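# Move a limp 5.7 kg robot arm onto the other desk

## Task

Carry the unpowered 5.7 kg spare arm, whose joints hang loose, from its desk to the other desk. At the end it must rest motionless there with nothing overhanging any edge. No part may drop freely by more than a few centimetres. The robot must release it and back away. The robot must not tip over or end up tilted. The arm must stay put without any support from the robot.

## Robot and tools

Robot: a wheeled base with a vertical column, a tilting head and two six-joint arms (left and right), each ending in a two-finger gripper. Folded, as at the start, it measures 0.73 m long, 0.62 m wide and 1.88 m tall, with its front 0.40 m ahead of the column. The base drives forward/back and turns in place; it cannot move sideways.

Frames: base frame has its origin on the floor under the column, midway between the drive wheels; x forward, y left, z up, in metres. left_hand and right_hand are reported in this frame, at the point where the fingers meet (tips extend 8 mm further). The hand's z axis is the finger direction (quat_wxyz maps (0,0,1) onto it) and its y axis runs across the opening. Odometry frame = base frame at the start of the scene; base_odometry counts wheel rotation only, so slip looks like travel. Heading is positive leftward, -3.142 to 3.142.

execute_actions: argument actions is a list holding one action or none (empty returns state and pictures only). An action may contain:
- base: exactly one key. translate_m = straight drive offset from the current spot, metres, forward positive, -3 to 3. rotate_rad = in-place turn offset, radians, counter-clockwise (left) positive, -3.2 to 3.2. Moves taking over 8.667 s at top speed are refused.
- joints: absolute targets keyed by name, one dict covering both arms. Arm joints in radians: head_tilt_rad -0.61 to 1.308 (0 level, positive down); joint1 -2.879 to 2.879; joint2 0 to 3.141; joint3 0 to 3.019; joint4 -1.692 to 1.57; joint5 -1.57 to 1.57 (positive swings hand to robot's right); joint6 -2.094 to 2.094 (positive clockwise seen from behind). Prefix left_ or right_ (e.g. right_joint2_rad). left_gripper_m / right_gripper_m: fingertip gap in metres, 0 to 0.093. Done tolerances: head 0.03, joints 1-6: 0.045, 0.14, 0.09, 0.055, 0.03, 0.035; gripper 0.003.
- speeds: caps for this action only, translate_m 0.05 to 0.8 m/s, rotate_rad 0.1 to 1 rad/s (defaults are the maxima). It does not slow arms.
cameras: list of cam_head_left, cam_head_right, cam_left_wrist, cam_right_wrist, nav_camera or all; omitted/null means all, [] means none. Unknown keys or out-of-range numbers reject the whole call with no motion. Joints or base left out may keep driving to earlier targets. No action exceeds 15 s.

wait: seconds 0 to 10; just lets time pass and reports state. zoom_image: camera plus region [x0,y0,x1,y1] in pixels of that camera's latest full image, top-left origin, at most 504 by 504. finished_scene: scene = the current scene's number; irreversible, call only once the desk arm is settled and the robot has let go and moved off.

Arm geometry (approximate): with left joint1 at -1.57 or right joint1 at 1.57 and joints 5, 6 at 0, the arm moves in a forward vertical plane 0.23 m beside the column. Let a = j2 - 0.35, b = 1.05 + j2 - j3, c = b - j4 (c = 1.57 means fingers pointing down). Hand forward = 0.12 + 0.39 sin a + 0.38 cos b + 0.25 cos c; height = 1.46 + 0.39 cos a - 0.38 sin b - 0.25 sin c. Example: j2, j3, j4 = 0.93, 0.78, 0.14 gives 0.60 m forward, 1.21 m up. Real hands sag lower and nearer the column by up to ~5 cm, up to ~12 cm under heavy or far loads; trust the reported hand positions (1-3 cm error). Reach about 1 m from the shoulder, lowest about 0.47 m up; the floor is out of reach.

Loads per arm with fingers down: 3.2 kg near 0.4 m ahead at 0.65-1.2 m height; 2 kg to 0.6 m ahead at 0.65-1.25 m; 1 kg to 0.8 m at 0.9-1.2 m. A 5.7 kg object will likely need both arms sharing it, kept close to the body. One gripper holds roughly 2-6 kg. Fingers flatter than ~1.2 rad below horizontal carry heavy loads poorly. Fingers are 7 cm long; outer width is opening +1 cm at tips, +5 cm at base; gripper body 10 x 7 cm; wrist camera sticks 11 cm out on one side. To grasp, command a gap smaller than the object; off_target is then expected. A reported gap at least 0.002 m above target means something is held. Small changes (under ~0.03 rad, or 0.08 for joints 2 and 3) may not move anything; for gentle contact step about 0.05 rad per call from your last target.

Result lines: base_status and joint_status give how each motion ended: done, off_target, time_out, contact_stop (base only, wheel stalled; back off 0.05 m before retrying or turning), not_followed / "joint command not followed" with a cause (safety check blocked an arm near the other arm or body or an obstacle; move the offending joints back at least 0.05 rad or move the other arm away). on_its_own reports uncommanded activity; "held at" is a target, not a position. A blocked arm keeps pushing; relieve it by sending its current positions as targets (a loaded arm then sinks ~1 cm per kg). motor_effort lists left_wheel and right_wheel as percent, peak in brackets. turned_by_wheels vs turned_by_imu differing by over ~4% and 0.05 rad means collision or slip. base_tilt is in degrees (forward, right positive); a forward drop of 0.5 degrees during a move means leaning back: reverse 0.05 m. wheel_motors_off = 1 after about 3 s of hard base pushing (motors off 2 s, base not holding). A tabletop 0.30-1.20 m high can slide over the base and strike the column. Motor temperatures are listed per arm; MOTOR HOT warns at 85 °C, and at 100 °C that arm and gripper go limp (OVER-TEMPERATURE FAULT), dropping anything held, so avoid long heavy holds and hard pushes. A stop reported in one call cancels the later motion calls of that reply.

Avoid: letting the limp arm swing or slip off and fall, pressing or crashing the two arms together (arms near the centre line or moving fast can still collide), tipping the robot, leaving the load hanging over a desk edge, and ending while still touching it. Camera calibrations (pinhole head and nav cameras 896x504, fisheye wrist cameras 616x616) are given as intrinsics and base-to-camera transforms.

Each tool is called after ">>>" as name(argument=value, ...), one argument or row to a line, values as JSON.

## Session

>>> execute_actions(
  actions=[],
)

Scene clock: 0.00 s.
Motor temperatures (°C, as the motors report them): left_arm=[27 30 26 29 29 28] | right_arm=[28 31 27 28 29 28]
base_odometry: x=+0.000 y=+0.000 heading=+0.000 (m, m, rad; odometry frame)
turned_by_wheels: +0.000 (rad since the last result)
turned_by_imu: +0.000 (rad since the last result)
base_tilt: forward=+0.0 right=-0.4 (deg)
base_status: not commanded
joint_positions: head_tilt_rad=+0.878 left_joint1_rad=-1.540 left_joint2_rad=+0.885 left_joint3_rad=+0.396 left_joint4_rad=-0.908 left_joint5_rad=-0.047 left_joint6_rad=+0.057 left_gripper_m=+0.094 right_joint1_rad=+1.567 right_joint2_rad=+0.865 right_joint3_rad=+0.379 right_joint4_rad=-0.973 right_joint5_rad=+0.023 right_joint6_rad=+0.049 right_gripper_m=+0.094
joint_status: not commanded
wheel_motors_off: 0
motor_effort: left_wheel=+1 right_wheel=+0 (%)
left_hand: x=+0.1463 y=+0.2391 z=+1.2473 quat_wxyz=(+0.424, -0.023, -0.905, -0.018) (m; base frame)
right_hand: x=+0.1315 y=-0.2302 z=+1.2628 quat_wxyz=(+0.450, -0.018, -0.892, +0.023) (m; base frame)
pictures: cam_head_left, cam_head_right, cam_left_wrist, cam_right_wrist, nav_camera
camera_calibration (this result's frames):
cam_head_left: T_world_to_cam=[[-0.00711562, -0.999936, -0.00878004, 0.0424543], [-0.720384, 0.0112155, -0.693485, 1.10263], [0.693539, 0.00139042, -0.720417, 1.01278], [0, 0, 0, 1]] pos_world=[0.0922166, 0.0286768, 1.49465]
cam_head_right: T_world_to_cam=[[-0.0178629, -0.999825, -0.00556969, -0.0311989], [-0.714166, 0.0166576, -0.699778, 1.10652], [0.699749, -0.00852243, -0.714338, 0.998152], [0, 0, 0, 1]] pos_world=[0.0912246, -0.0411187, 1.48716]
cam_left_wrist: T_world_to_cam=[[-0.0632577, -0.997913, -0.0129318, 0.261447], [-0.0677539, -0.00863366, 0.997665, -1.23105], [-0.995695, 0.0639862, -0.0670664, 0.336624], [0, 0, 0, 1]] pos_world=[0.268305, 0.228734, 1.25413]
cam_right_wrist: T_world_to_cam=[[-0.0123886, -0.998374, 0.0556459, -0.296069], [-0.00157835, 0.0556697, 0.998448, -1.24735], [-0.999922, 0.0122815, -0.00226545, 0.258313], [0, 0, 0, 1]] pos_world=[0.252656, -0.229321, 1.26247]
Images, in order (width x height): cam_head_left 896x504, cam_head_right 896x504, cam_left_wrist 616x616, cam_right_wrist 616x616, nav_camera 896x504.

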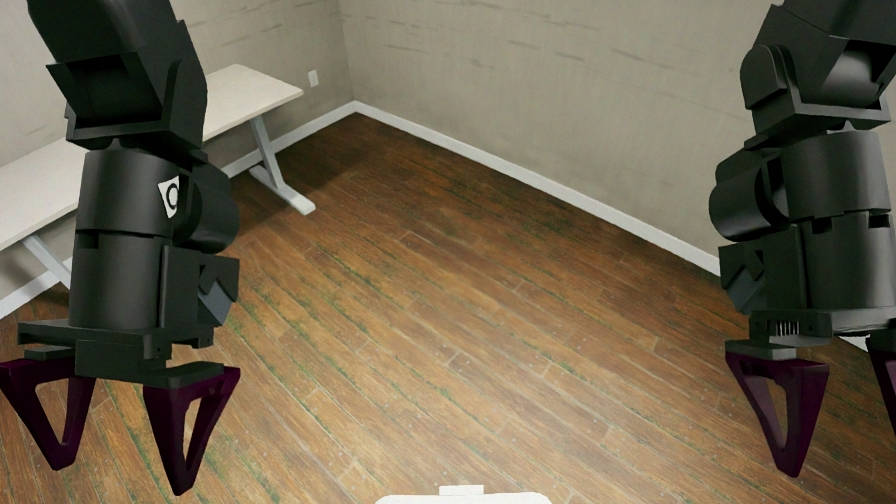

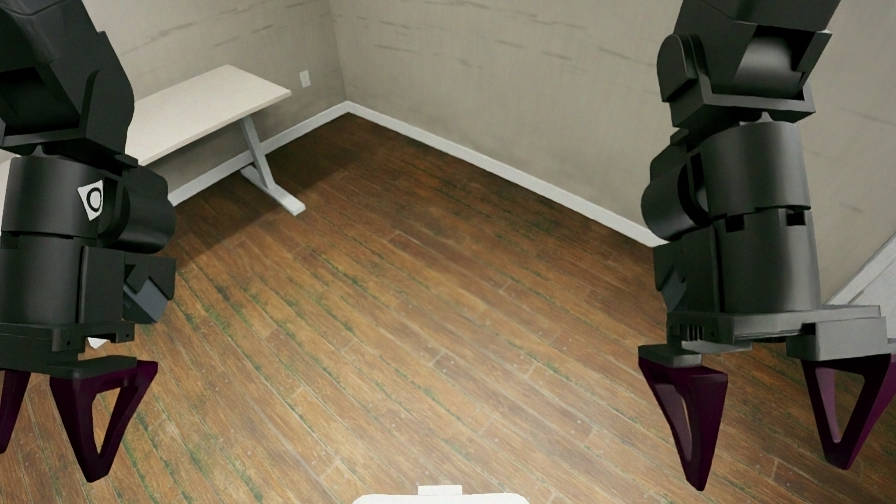

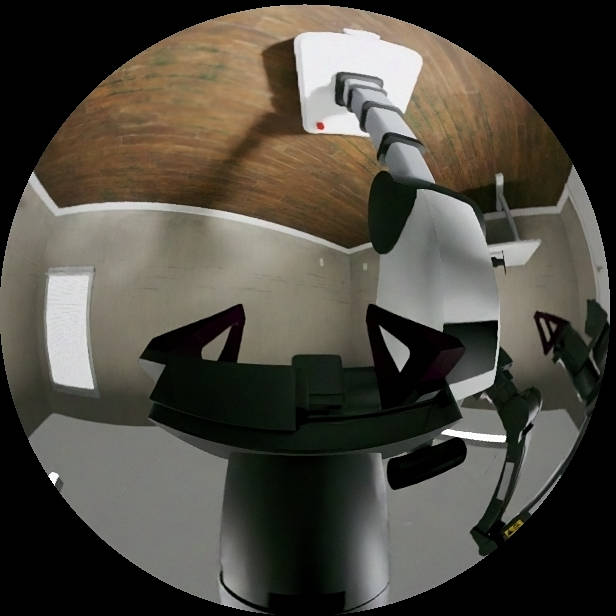

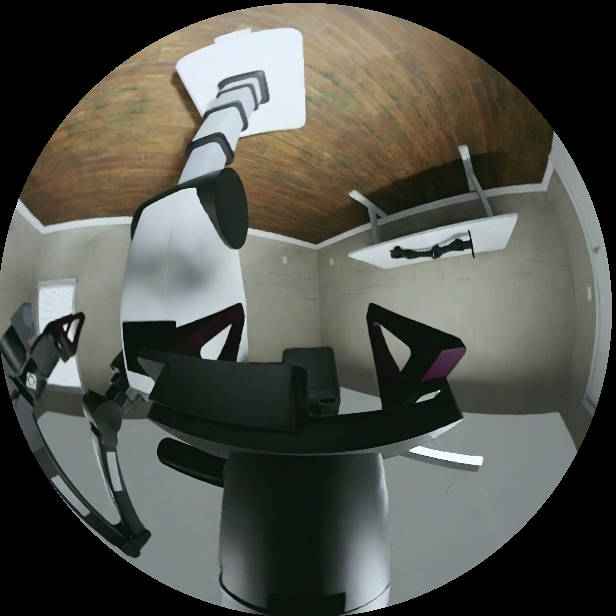

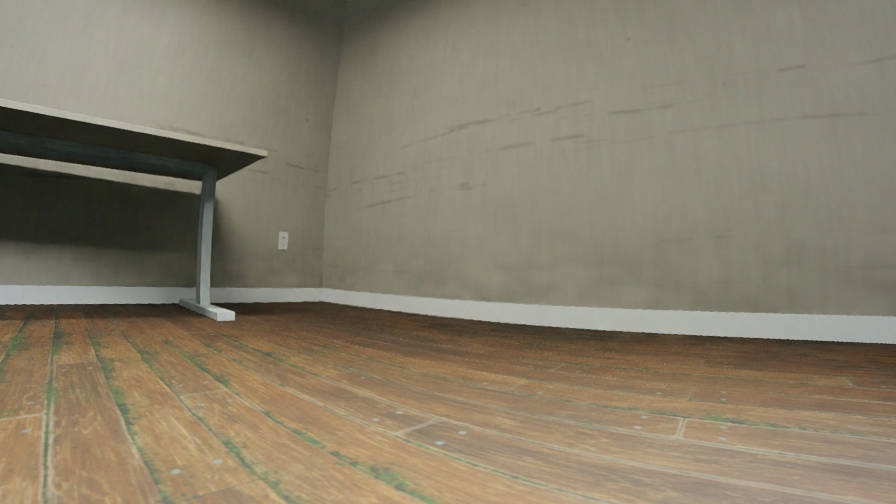

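>>> execute_actions(
  actions=[
    {"base":{"rotate_rad":-2.4},"joints":{"head_tilt_rad":0.5,"left_joint1_rad":-1.57,"left_joint2_rad":1.627,"left_joint3_rad":0.912,"left_joint4_rad":0.195,"left_joint5_rad":0,"left_joint6_rad":1.57,"right_joint1_rad":1.57,"right_joint2_rad":1.627,"right_joint3_rad":0.912,"right_joint4_rad":0.195,"right_joint5_rad":0,"right_joint6_rad":-1.57}},
  ],
  cameras=["cam_head_left","cam_head_right","nav_camera"],
)

Scene clock: 8.57 s.
Motor temperatures (°C, as the motors report them): left_arm=[27 30 26 29 29 28] | right_arm=[28 31 27 28 29 28]
base_odometry: x=+0.000 y=+0.000 heading=-2.400 (m, m, rad; odometry frame)
turned_by_wheels: -2.400 (rad since the last result)
turned_by_imu: -2.426 (rad since the last result)
base_tilt: forward=+0.1 right=-0.4 (deg)
base_status: done
joint_positions: head_tilt_rad=+0.518 left_joint1_rad=-1.564 left_joint2_rad=+1.634 left_joint3_rad=+0.912 left_joint4_rad=+0.183 left_joint5_rad=-0.003 left_joint6_rad=+1.563 left_gripper_m=+0.094 right_joint1_rad=+1.568 right_joint2_rad=+1.632 right_joint3_rad=+0.919 right_joint4_rad=+0.188 right_joint5_rad=+0.001 right_joint6_rad=-1.562 right_gripper_m=+0.094
joint_status: all done
wheel_motors_off: 0
motor_effort: left_wheel=+1(41) right_wheel=+0(28) (%)
left_hand: x=+0.4145 y=+0.2295 z=+0.9432 quat_wxyz=(+0.008, -0.703, -0.711, +0.002) (m; base frame)
right_hand: x=+0.4208 y=-0.2274 z=+0.9434 quat_wxyz=(+0.002, +0.704, -0.711, +0.001) (m; base frame)
pictures: cam_head_left, cam_head_right, nav_camera
camera_calibration (this result's frames):
cam_head_left: T_world_to_cam=[[-0.00356525, -0.999936, -0.0107243, 0.0452709], [-0.429802, 0.0112155, -0.902854, 1.41053], [0.902916, 0.00139042, -0.429814, 0.55478], [0, 0, 0, 1]] pos_world=[0.105489, 0.0286768, 1.51244]
cam_head_right: T_world_to_cam=[[-0.0147545, -0.999825, -0.011507, -0.0222108], [-0.421765, 0.0166576, -0.906552, 1.41033], [0.906585, -0.00852243, -0.421937, 0.537512], [0, 0, 0, 1]] pos_world=[0.1072, -0.0411187, 1.50508]
Images, in order (width x height): cam_head_left 896x504, cam_head_right 896x504, nav_camera 896x504.

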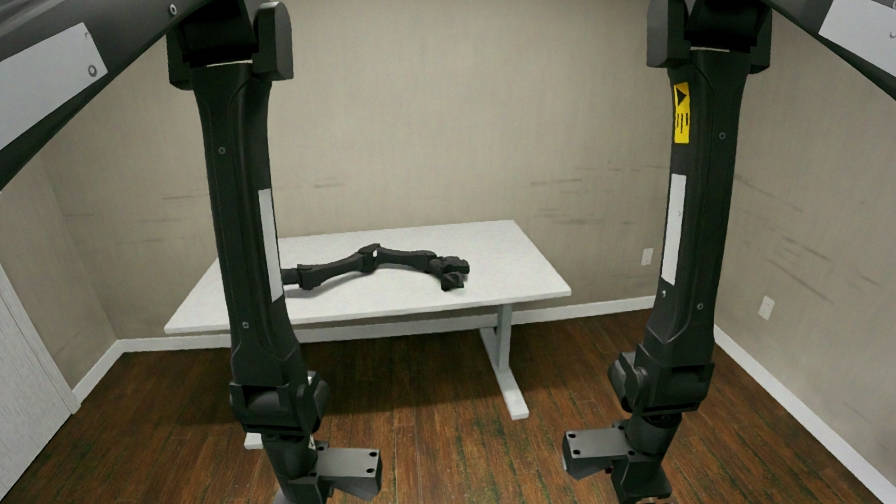

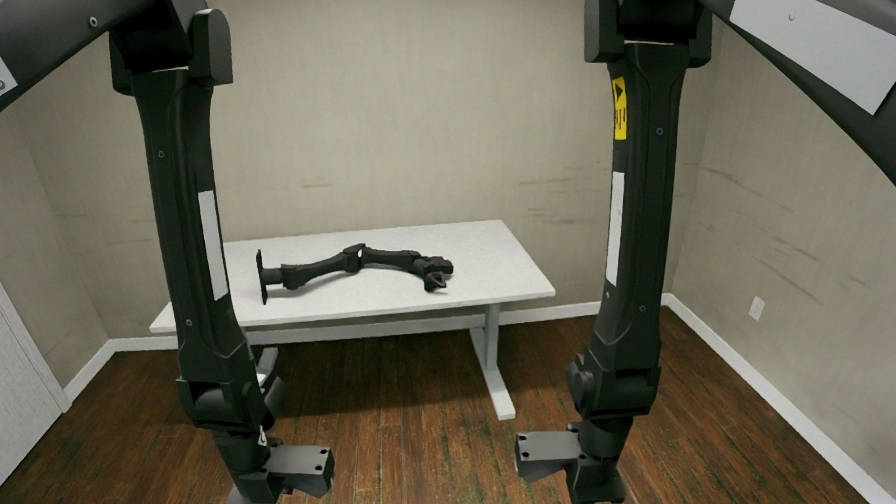

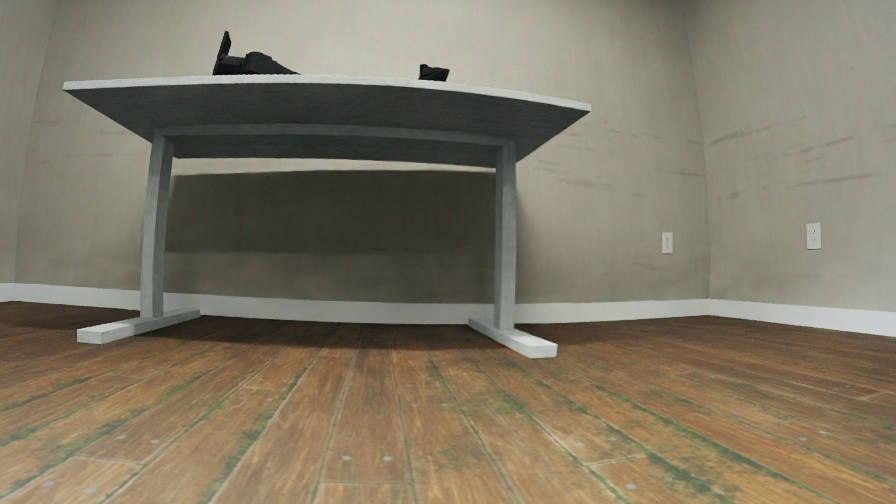

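>>> execute_actions(
  actions=[
    {"base":{"rotate_rad":0.287},"joints":{"head_tilt_rad":0.95}},
  ],
  cameras=[],
)

>>> execute_actions(
  actions=[
    {"base":{"translate_m":0.6}},
  ],
  cameras=[],
)

>>> execute_actions(
  actions=[
    {"base":{"rotate_rad":-0.116}},
  ],
  cameras=[],
)

>>> execute_actions(
  actions=[
    {"base":{"translate_m":0.3}},
  ],
  cameras=["cam_head_left","cam_head_right","cam_left_wrist","cam_right_wrist"],
)

Scene clock: 25.23 s.
Motor temperatures (°C, as the motors report them): left_arm=[27 31 26 29 29 28] | right_arm=[28 32 27 28 29 28]
base_odometry: x=+0.000 y=+0.000 heading=-2.113 (m, m, rad; odometry frame)
turned_by_wheels: +0.287 (rad since the last result)
turned_by_imu: +0.291 (rad since the last result)
base_tilt: forward=+0.2 right=-0.5 (deg)
base_status: done
joint_positions: head_tilt_rad=+0.950 left_joint1_rad=-1.565 left_joint2_rad=+1.634 left_joint3_rad=+0.912 left_joint4_rad=+0.183 left_joint5_rad=-0.002 left_joint6_rad=+1.563 left_gripper_m=+0.094 right_joint1_rad=+1.570 right_joint2_rad=+1.632 right_joint3_rad=+0.919 right_joint4_rad=+0.188 right_joint5_rad=+0.001 right_joint6_rad=-1.562 right_gripper_m=+0.094
joint_status: all done
wheel_motors_off: 0
motor_effort: left_wheel=+0(22) right_wheel=+1(22) (%)
left_hand: x=+0.4145 y=+0.2287 z=+0.9432 quat_wxyz=(+0.008, -0.703, -0.711, +0.003) (m; base frame)
right_hand: x=+0.4208 y=-0.2260 z=+0.9434 quat_wxyz=(+0.001, +0.704, -0.710, +0.000) (m; base frame)
pictures: none
No camera images: the call's "cameras" was empty. Leave "cameras" out to get every camera's image.

Scene clock: 28.00 s.
Motor temperatures (°C, as the motors report them): left_arm=[27 31 26 29 29 28] | right_arm=[28 32 27 28 29 28]
base_odometry: x=-0.310 y=-0.514 heading=-2.113 (m, m, rad; odometry frame)
turned_by_wheels: +0.000 (rad since the last result)
turned_by_imu: -0.002 (rad since the last result)
base_tilt: forward=+0.2 right=-0.5 (deg)
base_status: done
joint_positions: head_tilt_rad=+0.951 left_joint1_rad=-1.565 left_joint2_rad=+1.632 left_joint3_rad=+0.914 left_joint4_rad=+0.183 left_joint5_rad=-0.002 left_joint6_rad=+1.563 left_gripper_m=+0.094 right_joint1_rad=+1.570 right_joint2_rad=+1.628 right_joint3_rad=+0.917 right_joint4_rad=+0.188 right_joint5_rad=+0.001 right_joint6_rad=-1.562 right_gripper_m=+0.094
joint_status: not commanded
wheel_motors_off: 0
motor_effort: left_wheel=+0(45) right_wheel=+0(53) (%)
left_hand: x=+0.4170 y=+0.2287 z=+0.9438 quat_wxyz=(+0.006, -0.703, -0.711, +0.001) (m; base frame)
right_hand: x=+0.4215 y=-0.2260 z=+0.9447 quat_wxyz=(+0.000, +0.704, -0.710, +0.001) (m; base frame)
pictures: none
No camera images: the call's "cameras" was empty. Leave "cameras" out to get every camera's image.

Scene clock: 29.00 s.
Motor temperatures (°C, as the motors report them): left_arm=[27 31 26 29 29 28] | right_arm=[28 33 27 28 29 28]
base_odometry: x=-0.310 y=-0.514 heading=-2.228 (m, m, rad; odometry frame)
turned_by_wheels: -0.115 (rad since the last result)
turned_by_imu: -0.115 (rad since the last result)
base_tilt: forward=+0.2 right=-0.4 (deg)
base_status: done
joint_positions: head_tilt_rad=+0.951 left_joint1_rad=-1.565 left_joint2_rad=+1.632 left_joint3_rad=+0.914 left_joint4_rad=+0.183 left_joint5_rad=-0.002 left_joint6_rad=+1.563 left_gripper_m=+0.094 right_joint1_rad=+1.570 right_joint2_rad=+1.628 right_joint3_rad=+0.917 right_joint4_rad=+0.188 right_joint5_rad=+0.001 right_joint6_rad=-1.562 right_gripper_m=+0.094
joint_status: not commanded
wheel_motors_off: 0
motor_effort: left_wheel=+0(31) right_wheel=-1(39) (%)
left_hand: x=+0.4170 y=+0.2285 z=+0.9438 quat_wxyz=(+0.006, -0.703, -0.711, +0.001) (m; base frame)
right_hand: x=+0.4215 y=-0.2262 z=+0.9447 quat_wxyz=(+0.000, +0.704, -0.710, +0.001) (m; base frame)
pictures: none
No camera images: the call's "cameras" was empty. Leave "cameras" out to get every camera's image.

Scene clock: 31.17 s.
Motor temperatures (°C, as the motors report them): left_arm=[27 31 26 29 29 28] | right_arm=[28 33 27 28 29 28]
base_odometry: x=-0.493 y=-0.752 heading=-2.229 (m, m, rad; odometry frame)
turned_by_wheels: -0.001 (rad since the last result)
turned_by_imu: -0.002 (rad since the last result)
base_tilt: forward=+0.2 right=-0.4 (deg)
base_status: done
joint_positions: head_tilt_rad=+0.951 left_joint1_rad=-1.565 left_joint2_rad=+1.630 left_joint3_rad=+0.915 left_joint4_rad=+0.183 left_joint5_rad=-0.002 left_joint6_rad=+1.563 left_gripper_m=+0.094 right_joint1_rad=+1.570 right_joint2_rad=+1.626 right_joint3_rad=+0.917 right_joint4_rad=+0.188 right_joint5_rad=+0.001 right_joint6_rad=-1.563 right_gripper_m=+0.094
joint_status: not commanded
wheel_motors_off: 0
motor_effort: left_wheel=-1(40) right_wheel=+2(52) (%)
left_hand: x=+0.4183 y=+0.2285 z=+0.9442 quat_wxyz=(+0.005, -0.703, -0.711, +0.000) (m; base frame)
right_hand: x=+0.4221 y=-0.2262 z=+0.9452 quat_wxyz=(+0.000, +0.704, -0.710, +0.001) (m; base frame)
pictures: cam_head_left, cam_head_right, cam_left_wrist, cam_right_wrist
camera_calibration (this result's frames):
cam_head_left: T_world_to_cam=[[-0.00773843, -0.999936, -0.00823637, 0.0416482], [-0.769152, 0.0112155, -0.638967, 1.02111], [0.639019, 0.00139042, -0.76919, 1.09061], [0, 0, 0, 1]] pos_world=[0.0887886, 0.0286768, 1.49169]
cam_head_right: T_world_to_cam=[[-0.0182223, -0.999825, -0.00424894, -0.0332149], [-0.763411, 0.0166576, -0.645698, 1.0257], [0.645656, -0.00852243, -0.763581, 1.07669], [0, 0, 0, 1]] pos_world=[0.0872516, -0.0411187, 1.48429]
cam_left_wrist: T_world_to_cam=[[-0.999972, -0.00684342, 0.00290776, 0.414572], [-0.003783, 0.804908, 0.593387, -0.741194], [-0.00640128, 0.59336, -0.804912, 0.749746], [0, 0, 0, 1]] pos_world=[0.416556, 0.154561, 1.04209]
cam_right_wrist: T_world_to_cam=[[0.999968, -0.00802456, 0.000594067, -0.422035], [-0.00680773, -0.804351, 0.594115, -0.740138], [-0.00428967, -0.5941, -0.80438, 0.748808], [0, 0, 0, 1]] pos_world=[0.420195, -0.153851, 1.0423]
Images, in order (width x height): cam_head_left 896x504, cam_head_right 896x504, cam_left_wrist 616x616, cam_right_wrist 616x616.

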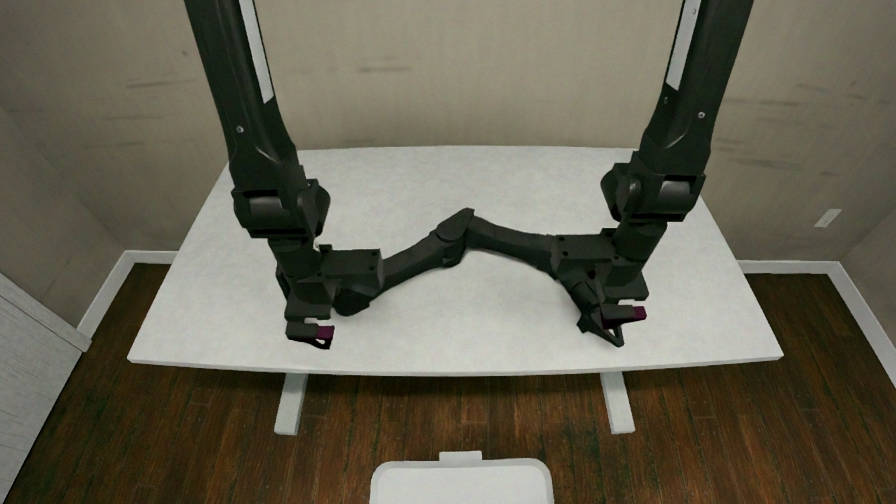

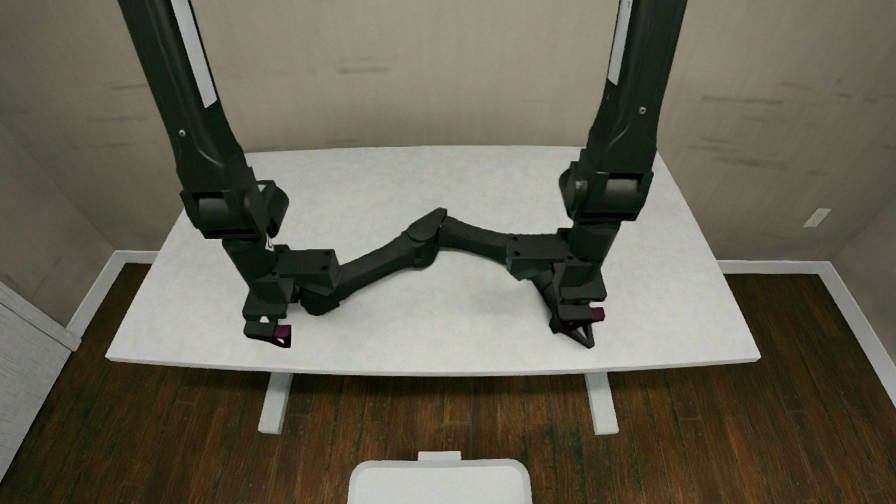

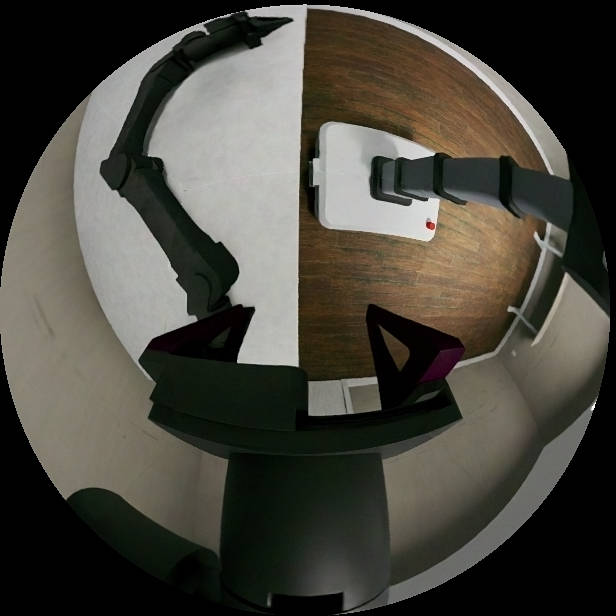

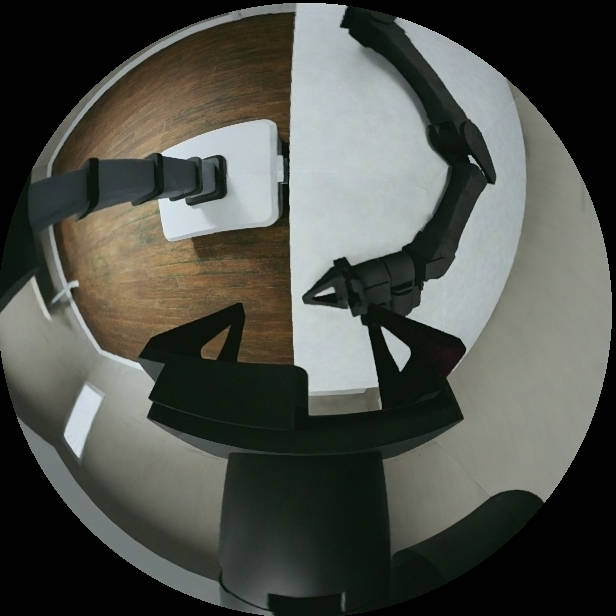

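>>> execute_actions(
  actions=[
    {"base":{"translate_m":0.2},"joints":{"head_tilt_rad":1.15,"left_joint1_rad":-1.62,"right_joint1_rad":1.62,"left_joint6_rad":0.90,"right_joint6_rad":-1.17,"left_joint2_rad":1.70,"left_joint3_rad":0.95,"left_joint4_rad":0.23,"right_joint2_rad":1.70,"right_joint3_rad":1.04,"right_joint4_rad":0.14}},
  ],
  cameras=["cam_head_left","cam_head_right","cam_left_wrist","cam_right_wrist"],
)

Scene clock: 43.93 s.
Motor temperatures (°C, as the motors report them): left_arm=[27 31 26 29 29 28] | right_arm=[28 33 27 28 29 28]
base_odometry: x=-0.615 y=-0.910 heading=-2.229 (m, m, rad; odometry frame)
turned_by_wheels: +0.000 (rad since the last result)
turned_by_imu: -0.001 (rad since the last result)
base_tilt: forward=+0.2 right=-0.4 (deg)
base_status: done
joint_positions: head_tilt_rad=+1.149 left_joint1_rad=-1.622 left_joint2_rad=+1.699 left_joint3_rad=+0.951 left_joint4_rad=+0.218 left_joint5_rad=-0.002 left_joint6_rad=+0.907 left_gripper_m=+0.094 right_joint1_rad=+1.626 right_joint2_rad=+1.705 right_joint3_rad=+1.040 right_joint4_rad=+0.146 right_joint5_rad=+0.001 right_joint6_rad=-1.177 right_gripper_m=+0.094
joint_status: all done
wheel_motors_off: 0
motor_effort: left_wheel=+0(33) right_wheel=+0(38) (%)
left_hand: x=+0.4121 y=+0.1926 z=+0.9217 quat_wxyz=(-0.006, -0.449, -0.893, +0.021) (m; base frame)
right_hand: x=+0.4472 y=-0.1894 z=+0.9141 quat_wxyz=(-0.015, +0.566, -0.824, -0.018) (m; base frame)
pictures: cam_head_left, cam_head_right, cam_left_wrist, cam_right_wrist
camera_calibration (this result's frames):
cam_head_left: T_world_to_cam=[[-0.00920408, -0.999936, -0.00655791, 0.0391366], [-0.879573, 0.0112155, -0.475631, 0.775093], [0.475674, 0.00139042, -0.879621, 1.26884], [0, 0, 0, 1]] pos_world=[0.0785551, 0.0286768, 1.48502]
cam_head_right: T_world_to_cam=[[-0.0187018, -0.999825, -0.000590938, -0.0388242], [-0.875265, 0.0166576, -0.483357, 0.781285], [0.483283, -0.00852243, -0.875423, 1.25705], [0, 0, 0, 1]] pos_world=[0.0755965, -0.0411187, 1.47806]
cam_left_wrist: T_world_to_cam=[[-0.805114, -0.592545, 0.0260863, 0.419395], [-0.478038, 0.674307, 0.56284, -0.450282], [-0.351099, 0.440681, -0.826154, 0.943922], [0, 0, 0, 1]] pos_world=[0.453819, 0.136171, 1.02232]
cam_right_wrist: T_world_to_cam=[[0.933808, -0.357531, -0.0131937, -0.470841], [-0.290567, -0.779394, 0.555082, -0.52452], [-0.208742, -0.514506, -0.831691, 0.87726], [0, 0, 0, 1]] pos_world=[0.470388, -0.125793, 1.01455]
Images, in order (width x height): cam_head_left 896x504, cam_head_right 896x504, cam_left_wrist 616x616, cam_right_wrist 616x616.

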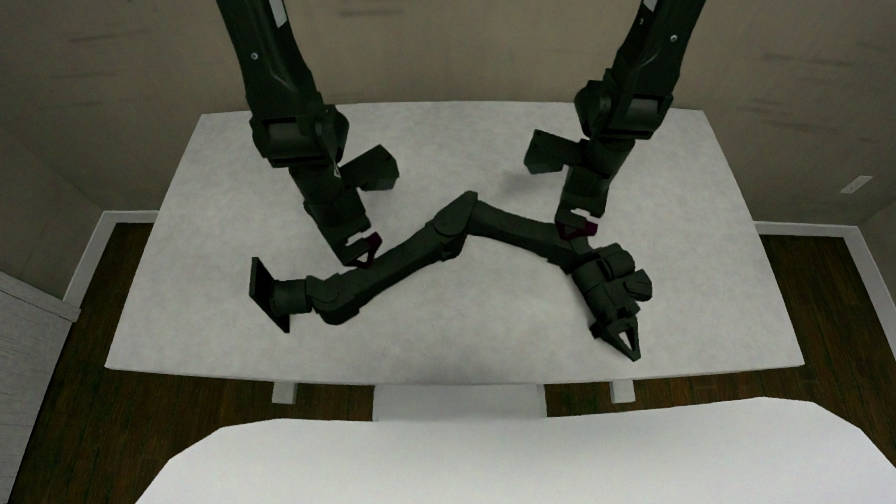

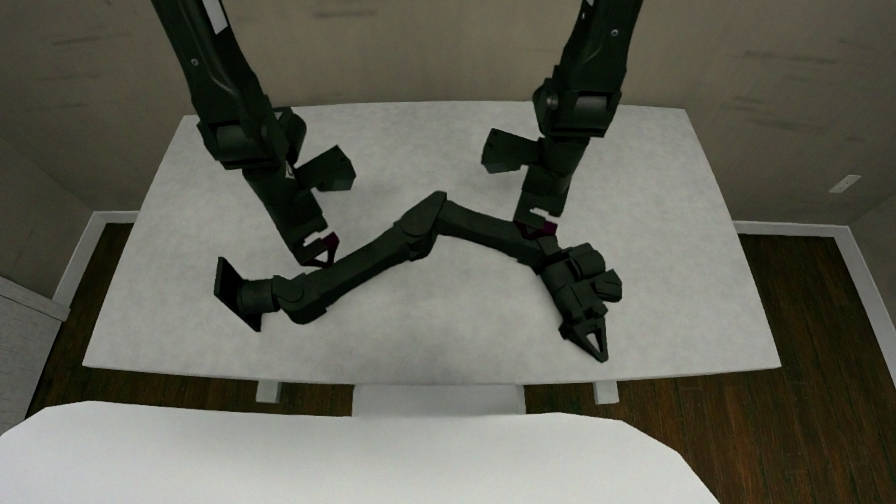

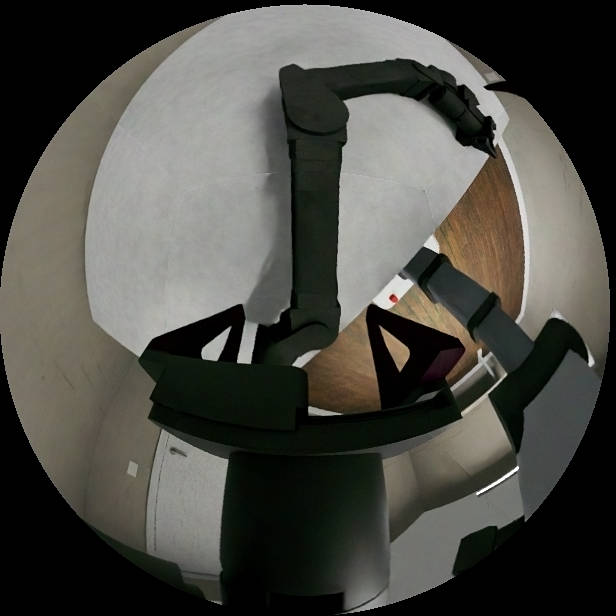

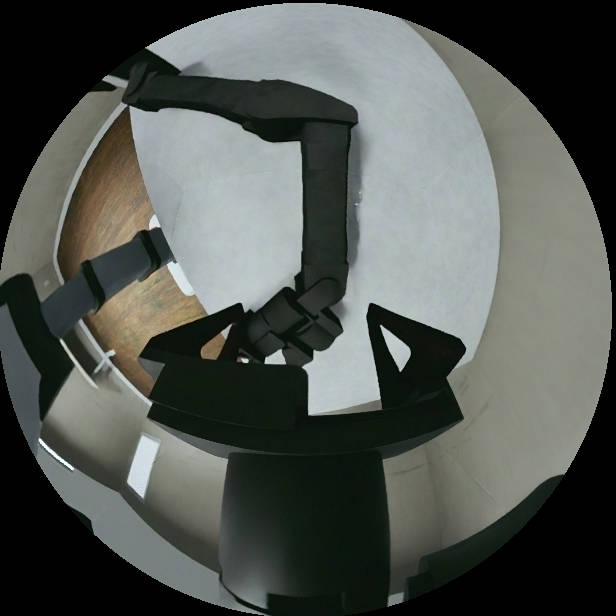

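>>> execute_actions(
  actions=[
    {"joints":{"left_joint1_rad":-1.61,"left_joint2_rad":1.897,"left_joint3_rad":1.069,"left_joint4_rad":0.308,"left_joint6_rad":0.88,"right_joint1_rad":1.655,"right_joint2_rad":1.853,"right_joint3_rad":1.269,"right_joint4_rad":0.064,"right_joint6_rad":-1.12}},
  ],
  cameras=["cam_head_left","cam_left_wrist","cam_right_wrist"],
)

Scene clock: 55.20 s.
Motor temperatures (°C, as the motors report them): left_arm=[27 31 26 29 29 28] | right_arm=[28 33 27 28 28 28]
base_odometry: x=-0.615 y=-0.910 heading=-2.229 (m, m, rad; odometry frame)
turned_by_wheels: +0.000 (rad since the last result)
turned_by_imu: +0.000 (rad since the last result)
base_tilt: forward=+0.1 right=-0.4 (deg)
base_status: not commanded
joint_positions: head_tilt_rad=+1.149 left_joint1_rad=-1.622 left_joint2_rad=+1.908 left_joint3_rad=+1.074 left_joint4_rad=+0.302 left_joint5_rad=-0.002 left_joint6_rad=+0.887 left_gripper_m=+0.094 right_joint1_rad=+1.655 right_joint2_rad=+1.862 right_joint3_rad=+1.264 right_joint4_rad=+0.074 right_joint5_rad=+0.001 right_joint6_rad=-1.128 right_gripper_m=+0.094
joint_status: all done
wheel_motors_off: 0
motor_effort: left_wheel=+0(1) right_wheel=+1(1) (%)
left_hand: x=+0.3890 y=+0.1904 z=+0.8507 quat_wxyz=(-0.005, -0.440, -0.898, +0.021) (m; base frame)
right_hand: x=+0.4785 y=-0.1648 z=+0.8528 quat_wxyz=(-0.019, +0.552, -0.833, -0.030) (m; base frame)
pictures: cam_head_left, cam_left_wrist, cam_right_wrist
camera_calibration (this result's frames):
cam_head_left: T_world_to_cam=[[-0.00920408, -0.999936, -0.00655791, 0.0391366], [-0.879573, 0.0112155, -0.475631, 0.775093], [0.475674, 0.00139042, -0.879621, 1.26884], [0, 0, 0, 1]] pos_world=[0.0785551, 0.0286768, 1.48502]
cam_left_wrist: T_world_to_cam=[[-0.793074, -0.60847, 0.0282489, 0.39775], [-0.489602, 0.664361, 0.564725, -0.415032], [-0.362385, 0.434038, -0.824796, 0.882609], [0, 0, 0, 1]] pos_world=[0.432089, 0.134664, 0.951115]
cam_right_wrist: T_world_to_cam=[[0.9209, -0.388639, -0.0300512, -0.476681], [-0.312706, -0.782595, 0.538293, -0.43788], [-0.23272, -0.486317, -0.842222, 0.870569], [0, 0, 0, 1]] pos_world=[0.504646, -0.104567, 0.954595]
Images, in order (width x height): cam_head_left 896x504, cam_left_wrist 616x616, cam_right_wrist 616x616.

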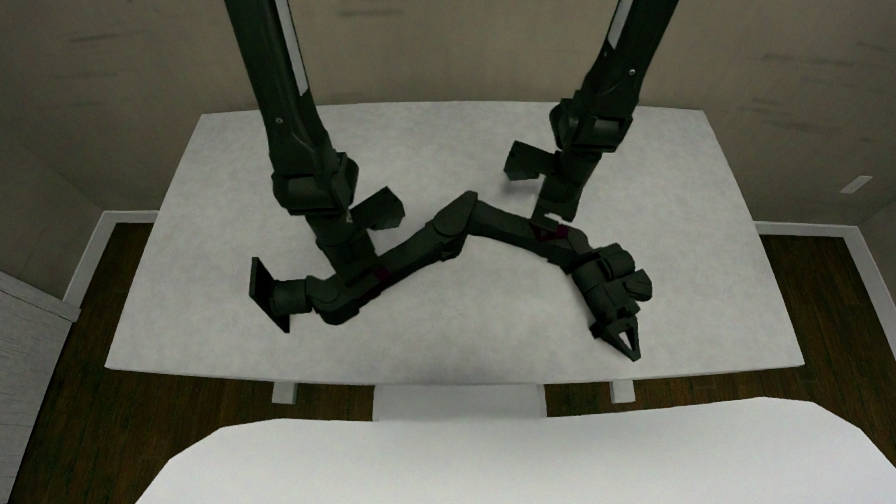

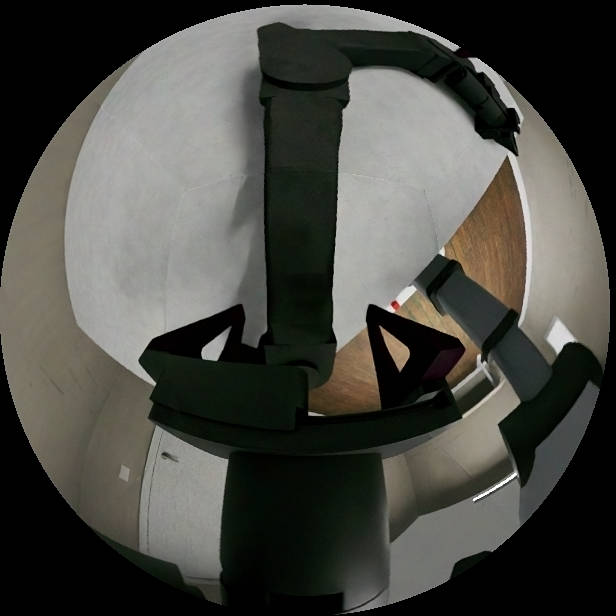

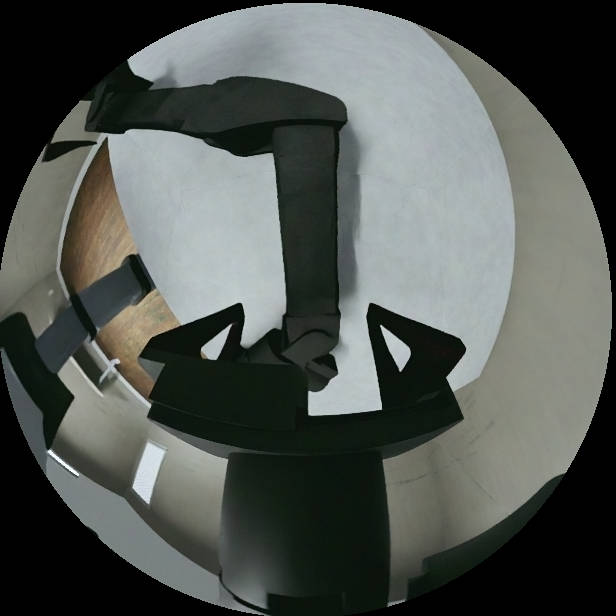

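>>> execute_actions(
  actions=[
    {"joints":{"left_joint1_rad":-1.60,"left_joint2_rad":2.079,"left_joint3_rad":1.291,"left_joint4_rad":0.268,"right_joint1_rad":1.645,"right_joint2_rad":2.046,"right_joint3_rad":1.467,"right_joint4_rad":0.059}},
  ],
  cameras=["cam_head_left","cam_left_wrist","cam_right_wrist"],
)

Scene clock: 63.60 s.
Motor temperatures (°C, as the motors report them): left_arm=[27 32 26 29 29 28] | right_arm=[28 34 27 28 28 28]
base_odometry: x=-0.615 y=-0.910 heading=-2.229 (m, m, rad; odometry frame)
turned_by_wheels: +0.000 (rad since the last result)
turned_by_imu: +0.000 (rad since the last result)
base_tilt: forward=+0.0 right=-0.4 (deg)
base_status: not commanded
joint_positions: head_tilt_rad=+1.149 left_joint1_rad=-1.610 left_joint2_rad=+2.077 left_joint3_rad=+1.282 left_joint4_rad=+0.279 left_joint5_rad=-0.002 left_joint6_rad=+0.884 left_gripper_m=+0.094 right_joint1_rad=+1.652 right_joint2_rad=+2.056 right_joint3_rad=+1.463 right_joint4_rad=+0.065 right_joint5_rad=-0.002 right_joint6_rad=-1.126 right_gripper_m=+0.094
joint_status: all done
wheel_motors_off: 0
motor_effort: left_wheel=-1(2) right_wheel=+1(2) (%)
left_hand: x=+0.4032 y=+0.1956 z=+0.7816 quat_wxyz=(-0.011, -0.437, -0.899, +0.013) (m; base frame)
right_hand: x=+0.4761 y=-0.1611 z=+0.7782 quat_wxyz=(-0.017, +0.551, -0.834, -0.032) (m; base frame)
pictures: cam_head_left, cam_left_wrist, cam_right_wrist
camera_calibration (this result's frames):
cam_head_left: T_world_to_cam=[[-0.00920408, -0.999936, -0.0065579, 0.0391366], [-0.879574, 0.0112155, -0.475631, 0.775092], [0.475674, 0.00139042, -0.879621, 1.26884], [0, 0, 0, 1]] pos_world=[0.0785551, 0.0286768, 1.48502]
cam_left_wrist: T_world_to_cam=[[-0.788072, -0.61553, 0.00815084, 0.42927], [-0.505179, 0.654241, 0.562817, -0.362791], [-0.351763, 0.439422, -0.826541, 0.824484], [0, 0, 0, 1]] pos_world=[0.445044, 0.139284, 0.882156]
cam_right_wrist: T_world_to_cam=[[0.919609, -0.391314, -0.0345402, -0.471583], [-0.312391, -0.781771, 0.539672, -0.396698], [-0.238184, -0.485497, -0.841167, 0.810898], [0, 0, 0, 1]] pos_world=[0.502889, -0.100975, 0.879898]
Images, in order (width x height): cam_head_left 896x504, cam_left_wrist 616x616, cam_right_wrist 616x616.

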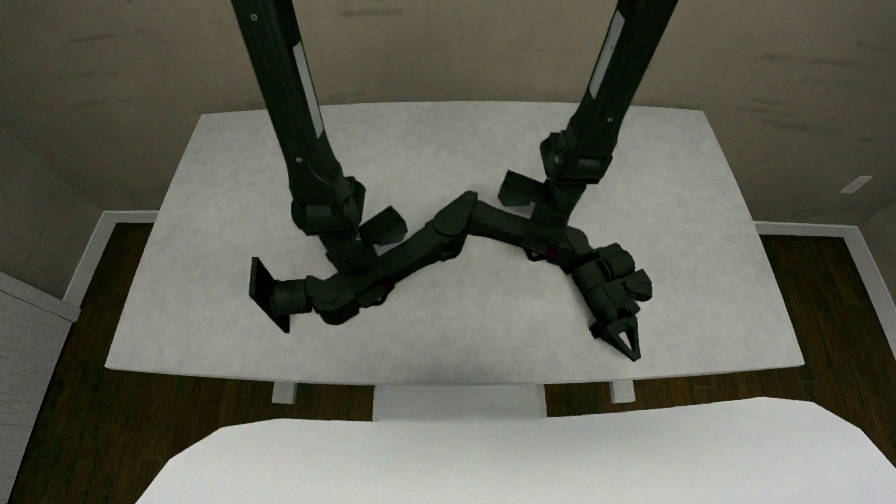

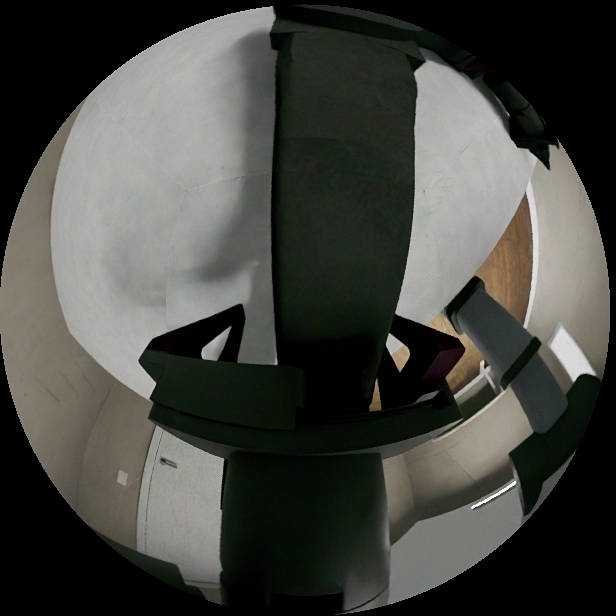

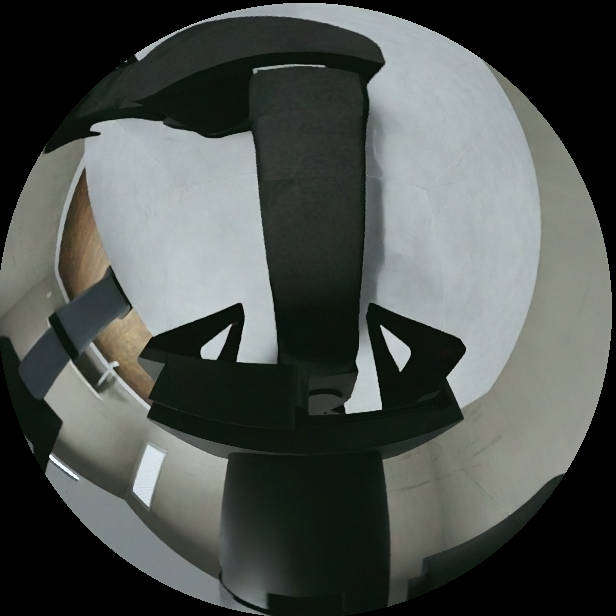

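>>> execute_actions(
  actions=[
    {"joints":{"right_joint2_rad":2.11,"right_joint3_rad":1.525,"right_joint4_rad":0.065,"left_joint1_rad":-1.625}},
  ],
  cameras=["cam_left_wrist","cam_right_wrist"],
)

>>> execute_actions(
  actions=[
    {"joints":{"left_gripper_m":0.0,"right_gripper_m":0.0}},
  ],
  cameras=["cam_head_left","cam_left_wrist","cam_right_wrist"],
)

Scene clock: 68.50 s.
Motor temperatures (°C, as the motors report them): left_arm=[27 31 26 29 29 28] | right_arm=[28 34 27 28 28 28]
base_odometry: x=-0.615 y=-0.910 heading=-2.229 (m, m, rad; odometry frame)
turned_by_wheels: +0.000 (rad since the last result)
turned_by_imu: +0.000 (rad since the last result)
base_tilt: forward=+0.1 right=-0.4 (deg)
base_status: not commanded
joint_positions: head_tilt_rad=+1.149 left_joint1_rad=-1.611 left_joint2_rad=+2.077 left_joint3_rad=+1.282 left_joint4_rad=+0.279 left_joint5_rad=-0.003 left_joint6_rad=+0.884 left_gripper_m=+0.094 right_joint1_rad=+1.652 right_joint2_rad=+2.101 right_joint3_rad=+1.527 right_joint4_rad=+0.065 right_joint5_rad=-0.002 right_joint6_rad=-1.126 right_gripper_m=+0.094
joint_status: all done
wheel_motors_off: 0
motor_effort: left_wheel=-1(1) right_wheel=+1(1) (%)
left_hand: x=+0.4032 y=+0.1951 z=+0.7816 quat_wxyz=(-0.011, -0.437, -0.899, +0.013) (m; base frame)
right_hand: x=+0.4850 y=-0.1595 z=+0.7608 quat_wxyz=(-0.025, +0.550, -0.834, -0.027) (m; base frame)
pictures: cam_left_wrist, cam_right_wrist
camera_calibration (this result's frames):
cam_left_wrist: T_world_to_cam=[[-0.788304, -0.615229, 0.00831687, 0.428858], [-0.504936, 0.654589, 0.56263, -0.362497], [-0.351591, 0.439324, -0.826667, 0.824764], [0, 0, 0, 1]] pos_world=[0.445012, 0.138793, 0.88219]
cam_right_wrist: T_world_to_cam=[[0.91958, -0.392503, -0.0177047, -0.492732], [-0.323413, -0.78176, 0.533156, -0.372952], [-0.223106, -0.484553, -0.845832, 0.795506], [0, 0, 0, 1]] pos_world=[0.509972, -0.0994929, 0.862983]
Images, in order (width x height): cam_left_wrist 616x616, cam_right_wrist 616x616.

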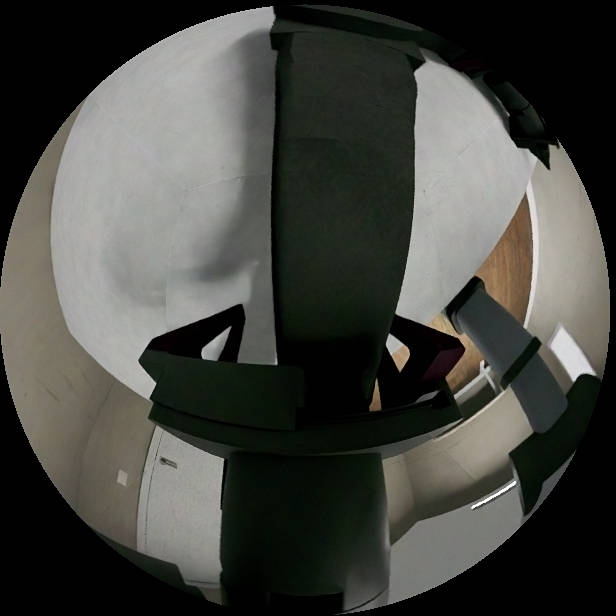

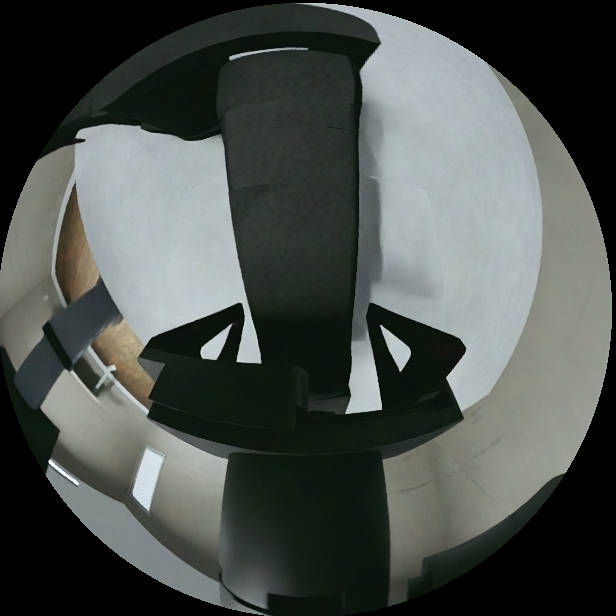

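Scene clock: 69.23 s.
Motor temperatures (°C, as the motors report them): left_arm=[27 31 26 29 29 28] | right_arm=[28 34 27 28 28 28]
base_odometry: x=-0.615 y=-0.910 heading=-2.229 (m, m, rad; odometry frame)
turned_by_wheels: +0.000 (rad since the last result)
turned_by_imu: +0.000 (rad since the last result)
base_tilt: forward=+0.1 right=-0.4 (deg)
base_status: not commanded
joint_positions: head_tilt_rad=+1.149 left_joint1_rad=-1.625 left_joint2_rad=+2.079 left_joint3_rad=+1.279 left_joint4_rad=+0.271 left_joint5_rad=-0.007 left_joint6_rad=+0.903 left_gripper_m=+0.053 right_joint1_rad=+1.651 right_joint2_rad=+2.101 right_joint3_rad=+1.526 right_joint4_rad=+0.062 right_joint5_rad=-0.008 right_joint6_rad=-1.138 right_gripper_m=+0.055
joint_status: left_gripper_m off_target (ended at +0.053, target +0.000); right_gripper_m off_target (ended at +0.055, target +0.000)
wheel_motors_off: 0
motor_effort: left_wheel=-1(2) right_wheel=+1(2) (%)
left_hand: x=+0.3970 y=+0.1855 z=+0.7816 quat_wxyz=(-0.006, -0.448, -0.894, +0.019) (m; base frame)
right_hand: x=+0.4840 y=-0.1592 z=+0.7608 quat_wxyz=(-0.026, +0.555, -0.831, -0.030) (m; base frame)
pictures: cam_head_left, cam_left_wrist, cam_right_wrist
camera_calibration (this result's frames):
cam_head_left: T_world_to_cam=[[-0.00920408, -0.999936, -0.0065579, 0.0391366], [-0.879574, 0.0112155, -0.47563, 0.775092], [0.475674, 0.00139042, -0.879621, 1.26884], [0, 0, 0, 1]] pos_world=[0.0785551, 0.0286768, 1.48502]
cam_left_wrist: T_world_to_cam=[[-0.803776, -0.594462, 0.0236466, 0.408376], [-0.480004, 0.671474, 0.564552, -0.373884], [-0.351483, 0.442423, -0.825059, 0.824932], [0, 0, 0, 1]] pos_world=[0.438727, 0.128848, 0.882037]
cam_right_wrist: T_world_to_cam=[[0.92421, -0.381267, -0.021724, -0.489028], [-0.312679, -0.788154, 0.530137, -0.376975], [-0.219246, -0.483165, -0.847634, 0.795181], [0, 0, 0, 1]] pos_world=[0.508432, -0.0993613, 0.863247]
Images, in order (width x height): cam_head_left 896x504, cam_left_wrist 616x616, cam_right_wrist 616x616.

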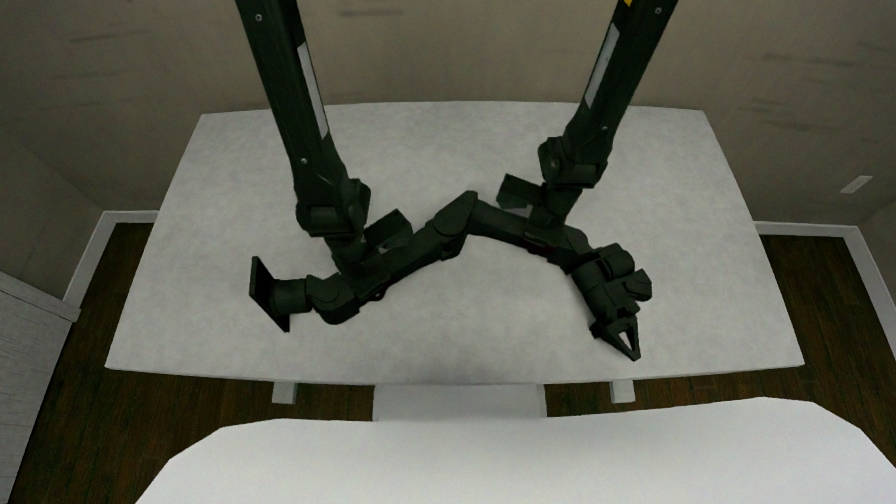

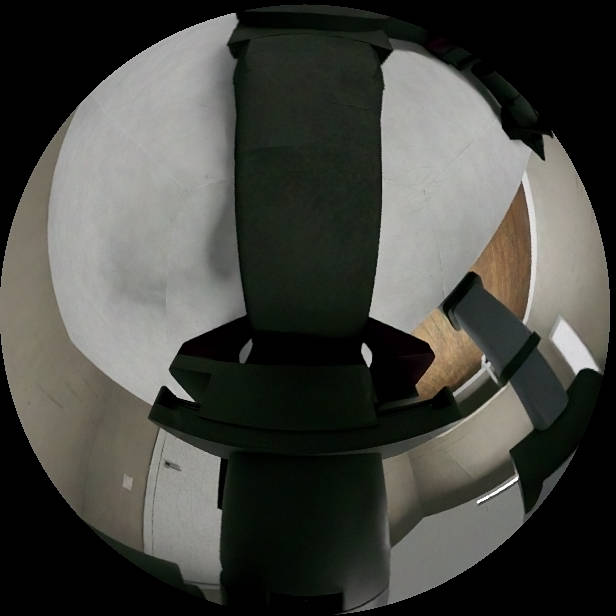

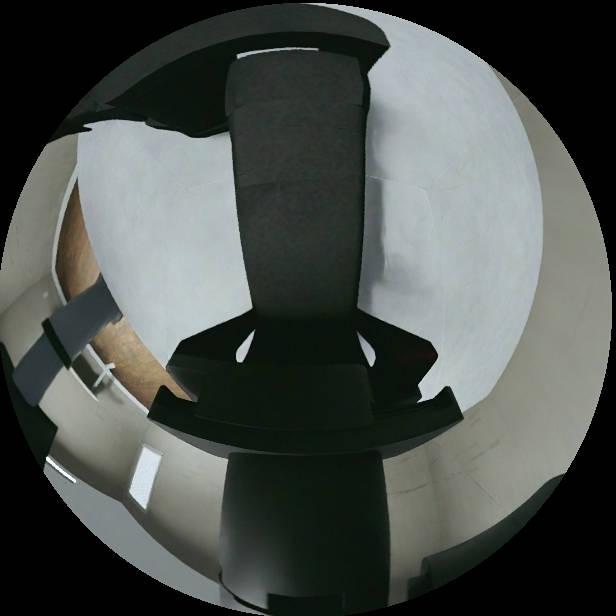

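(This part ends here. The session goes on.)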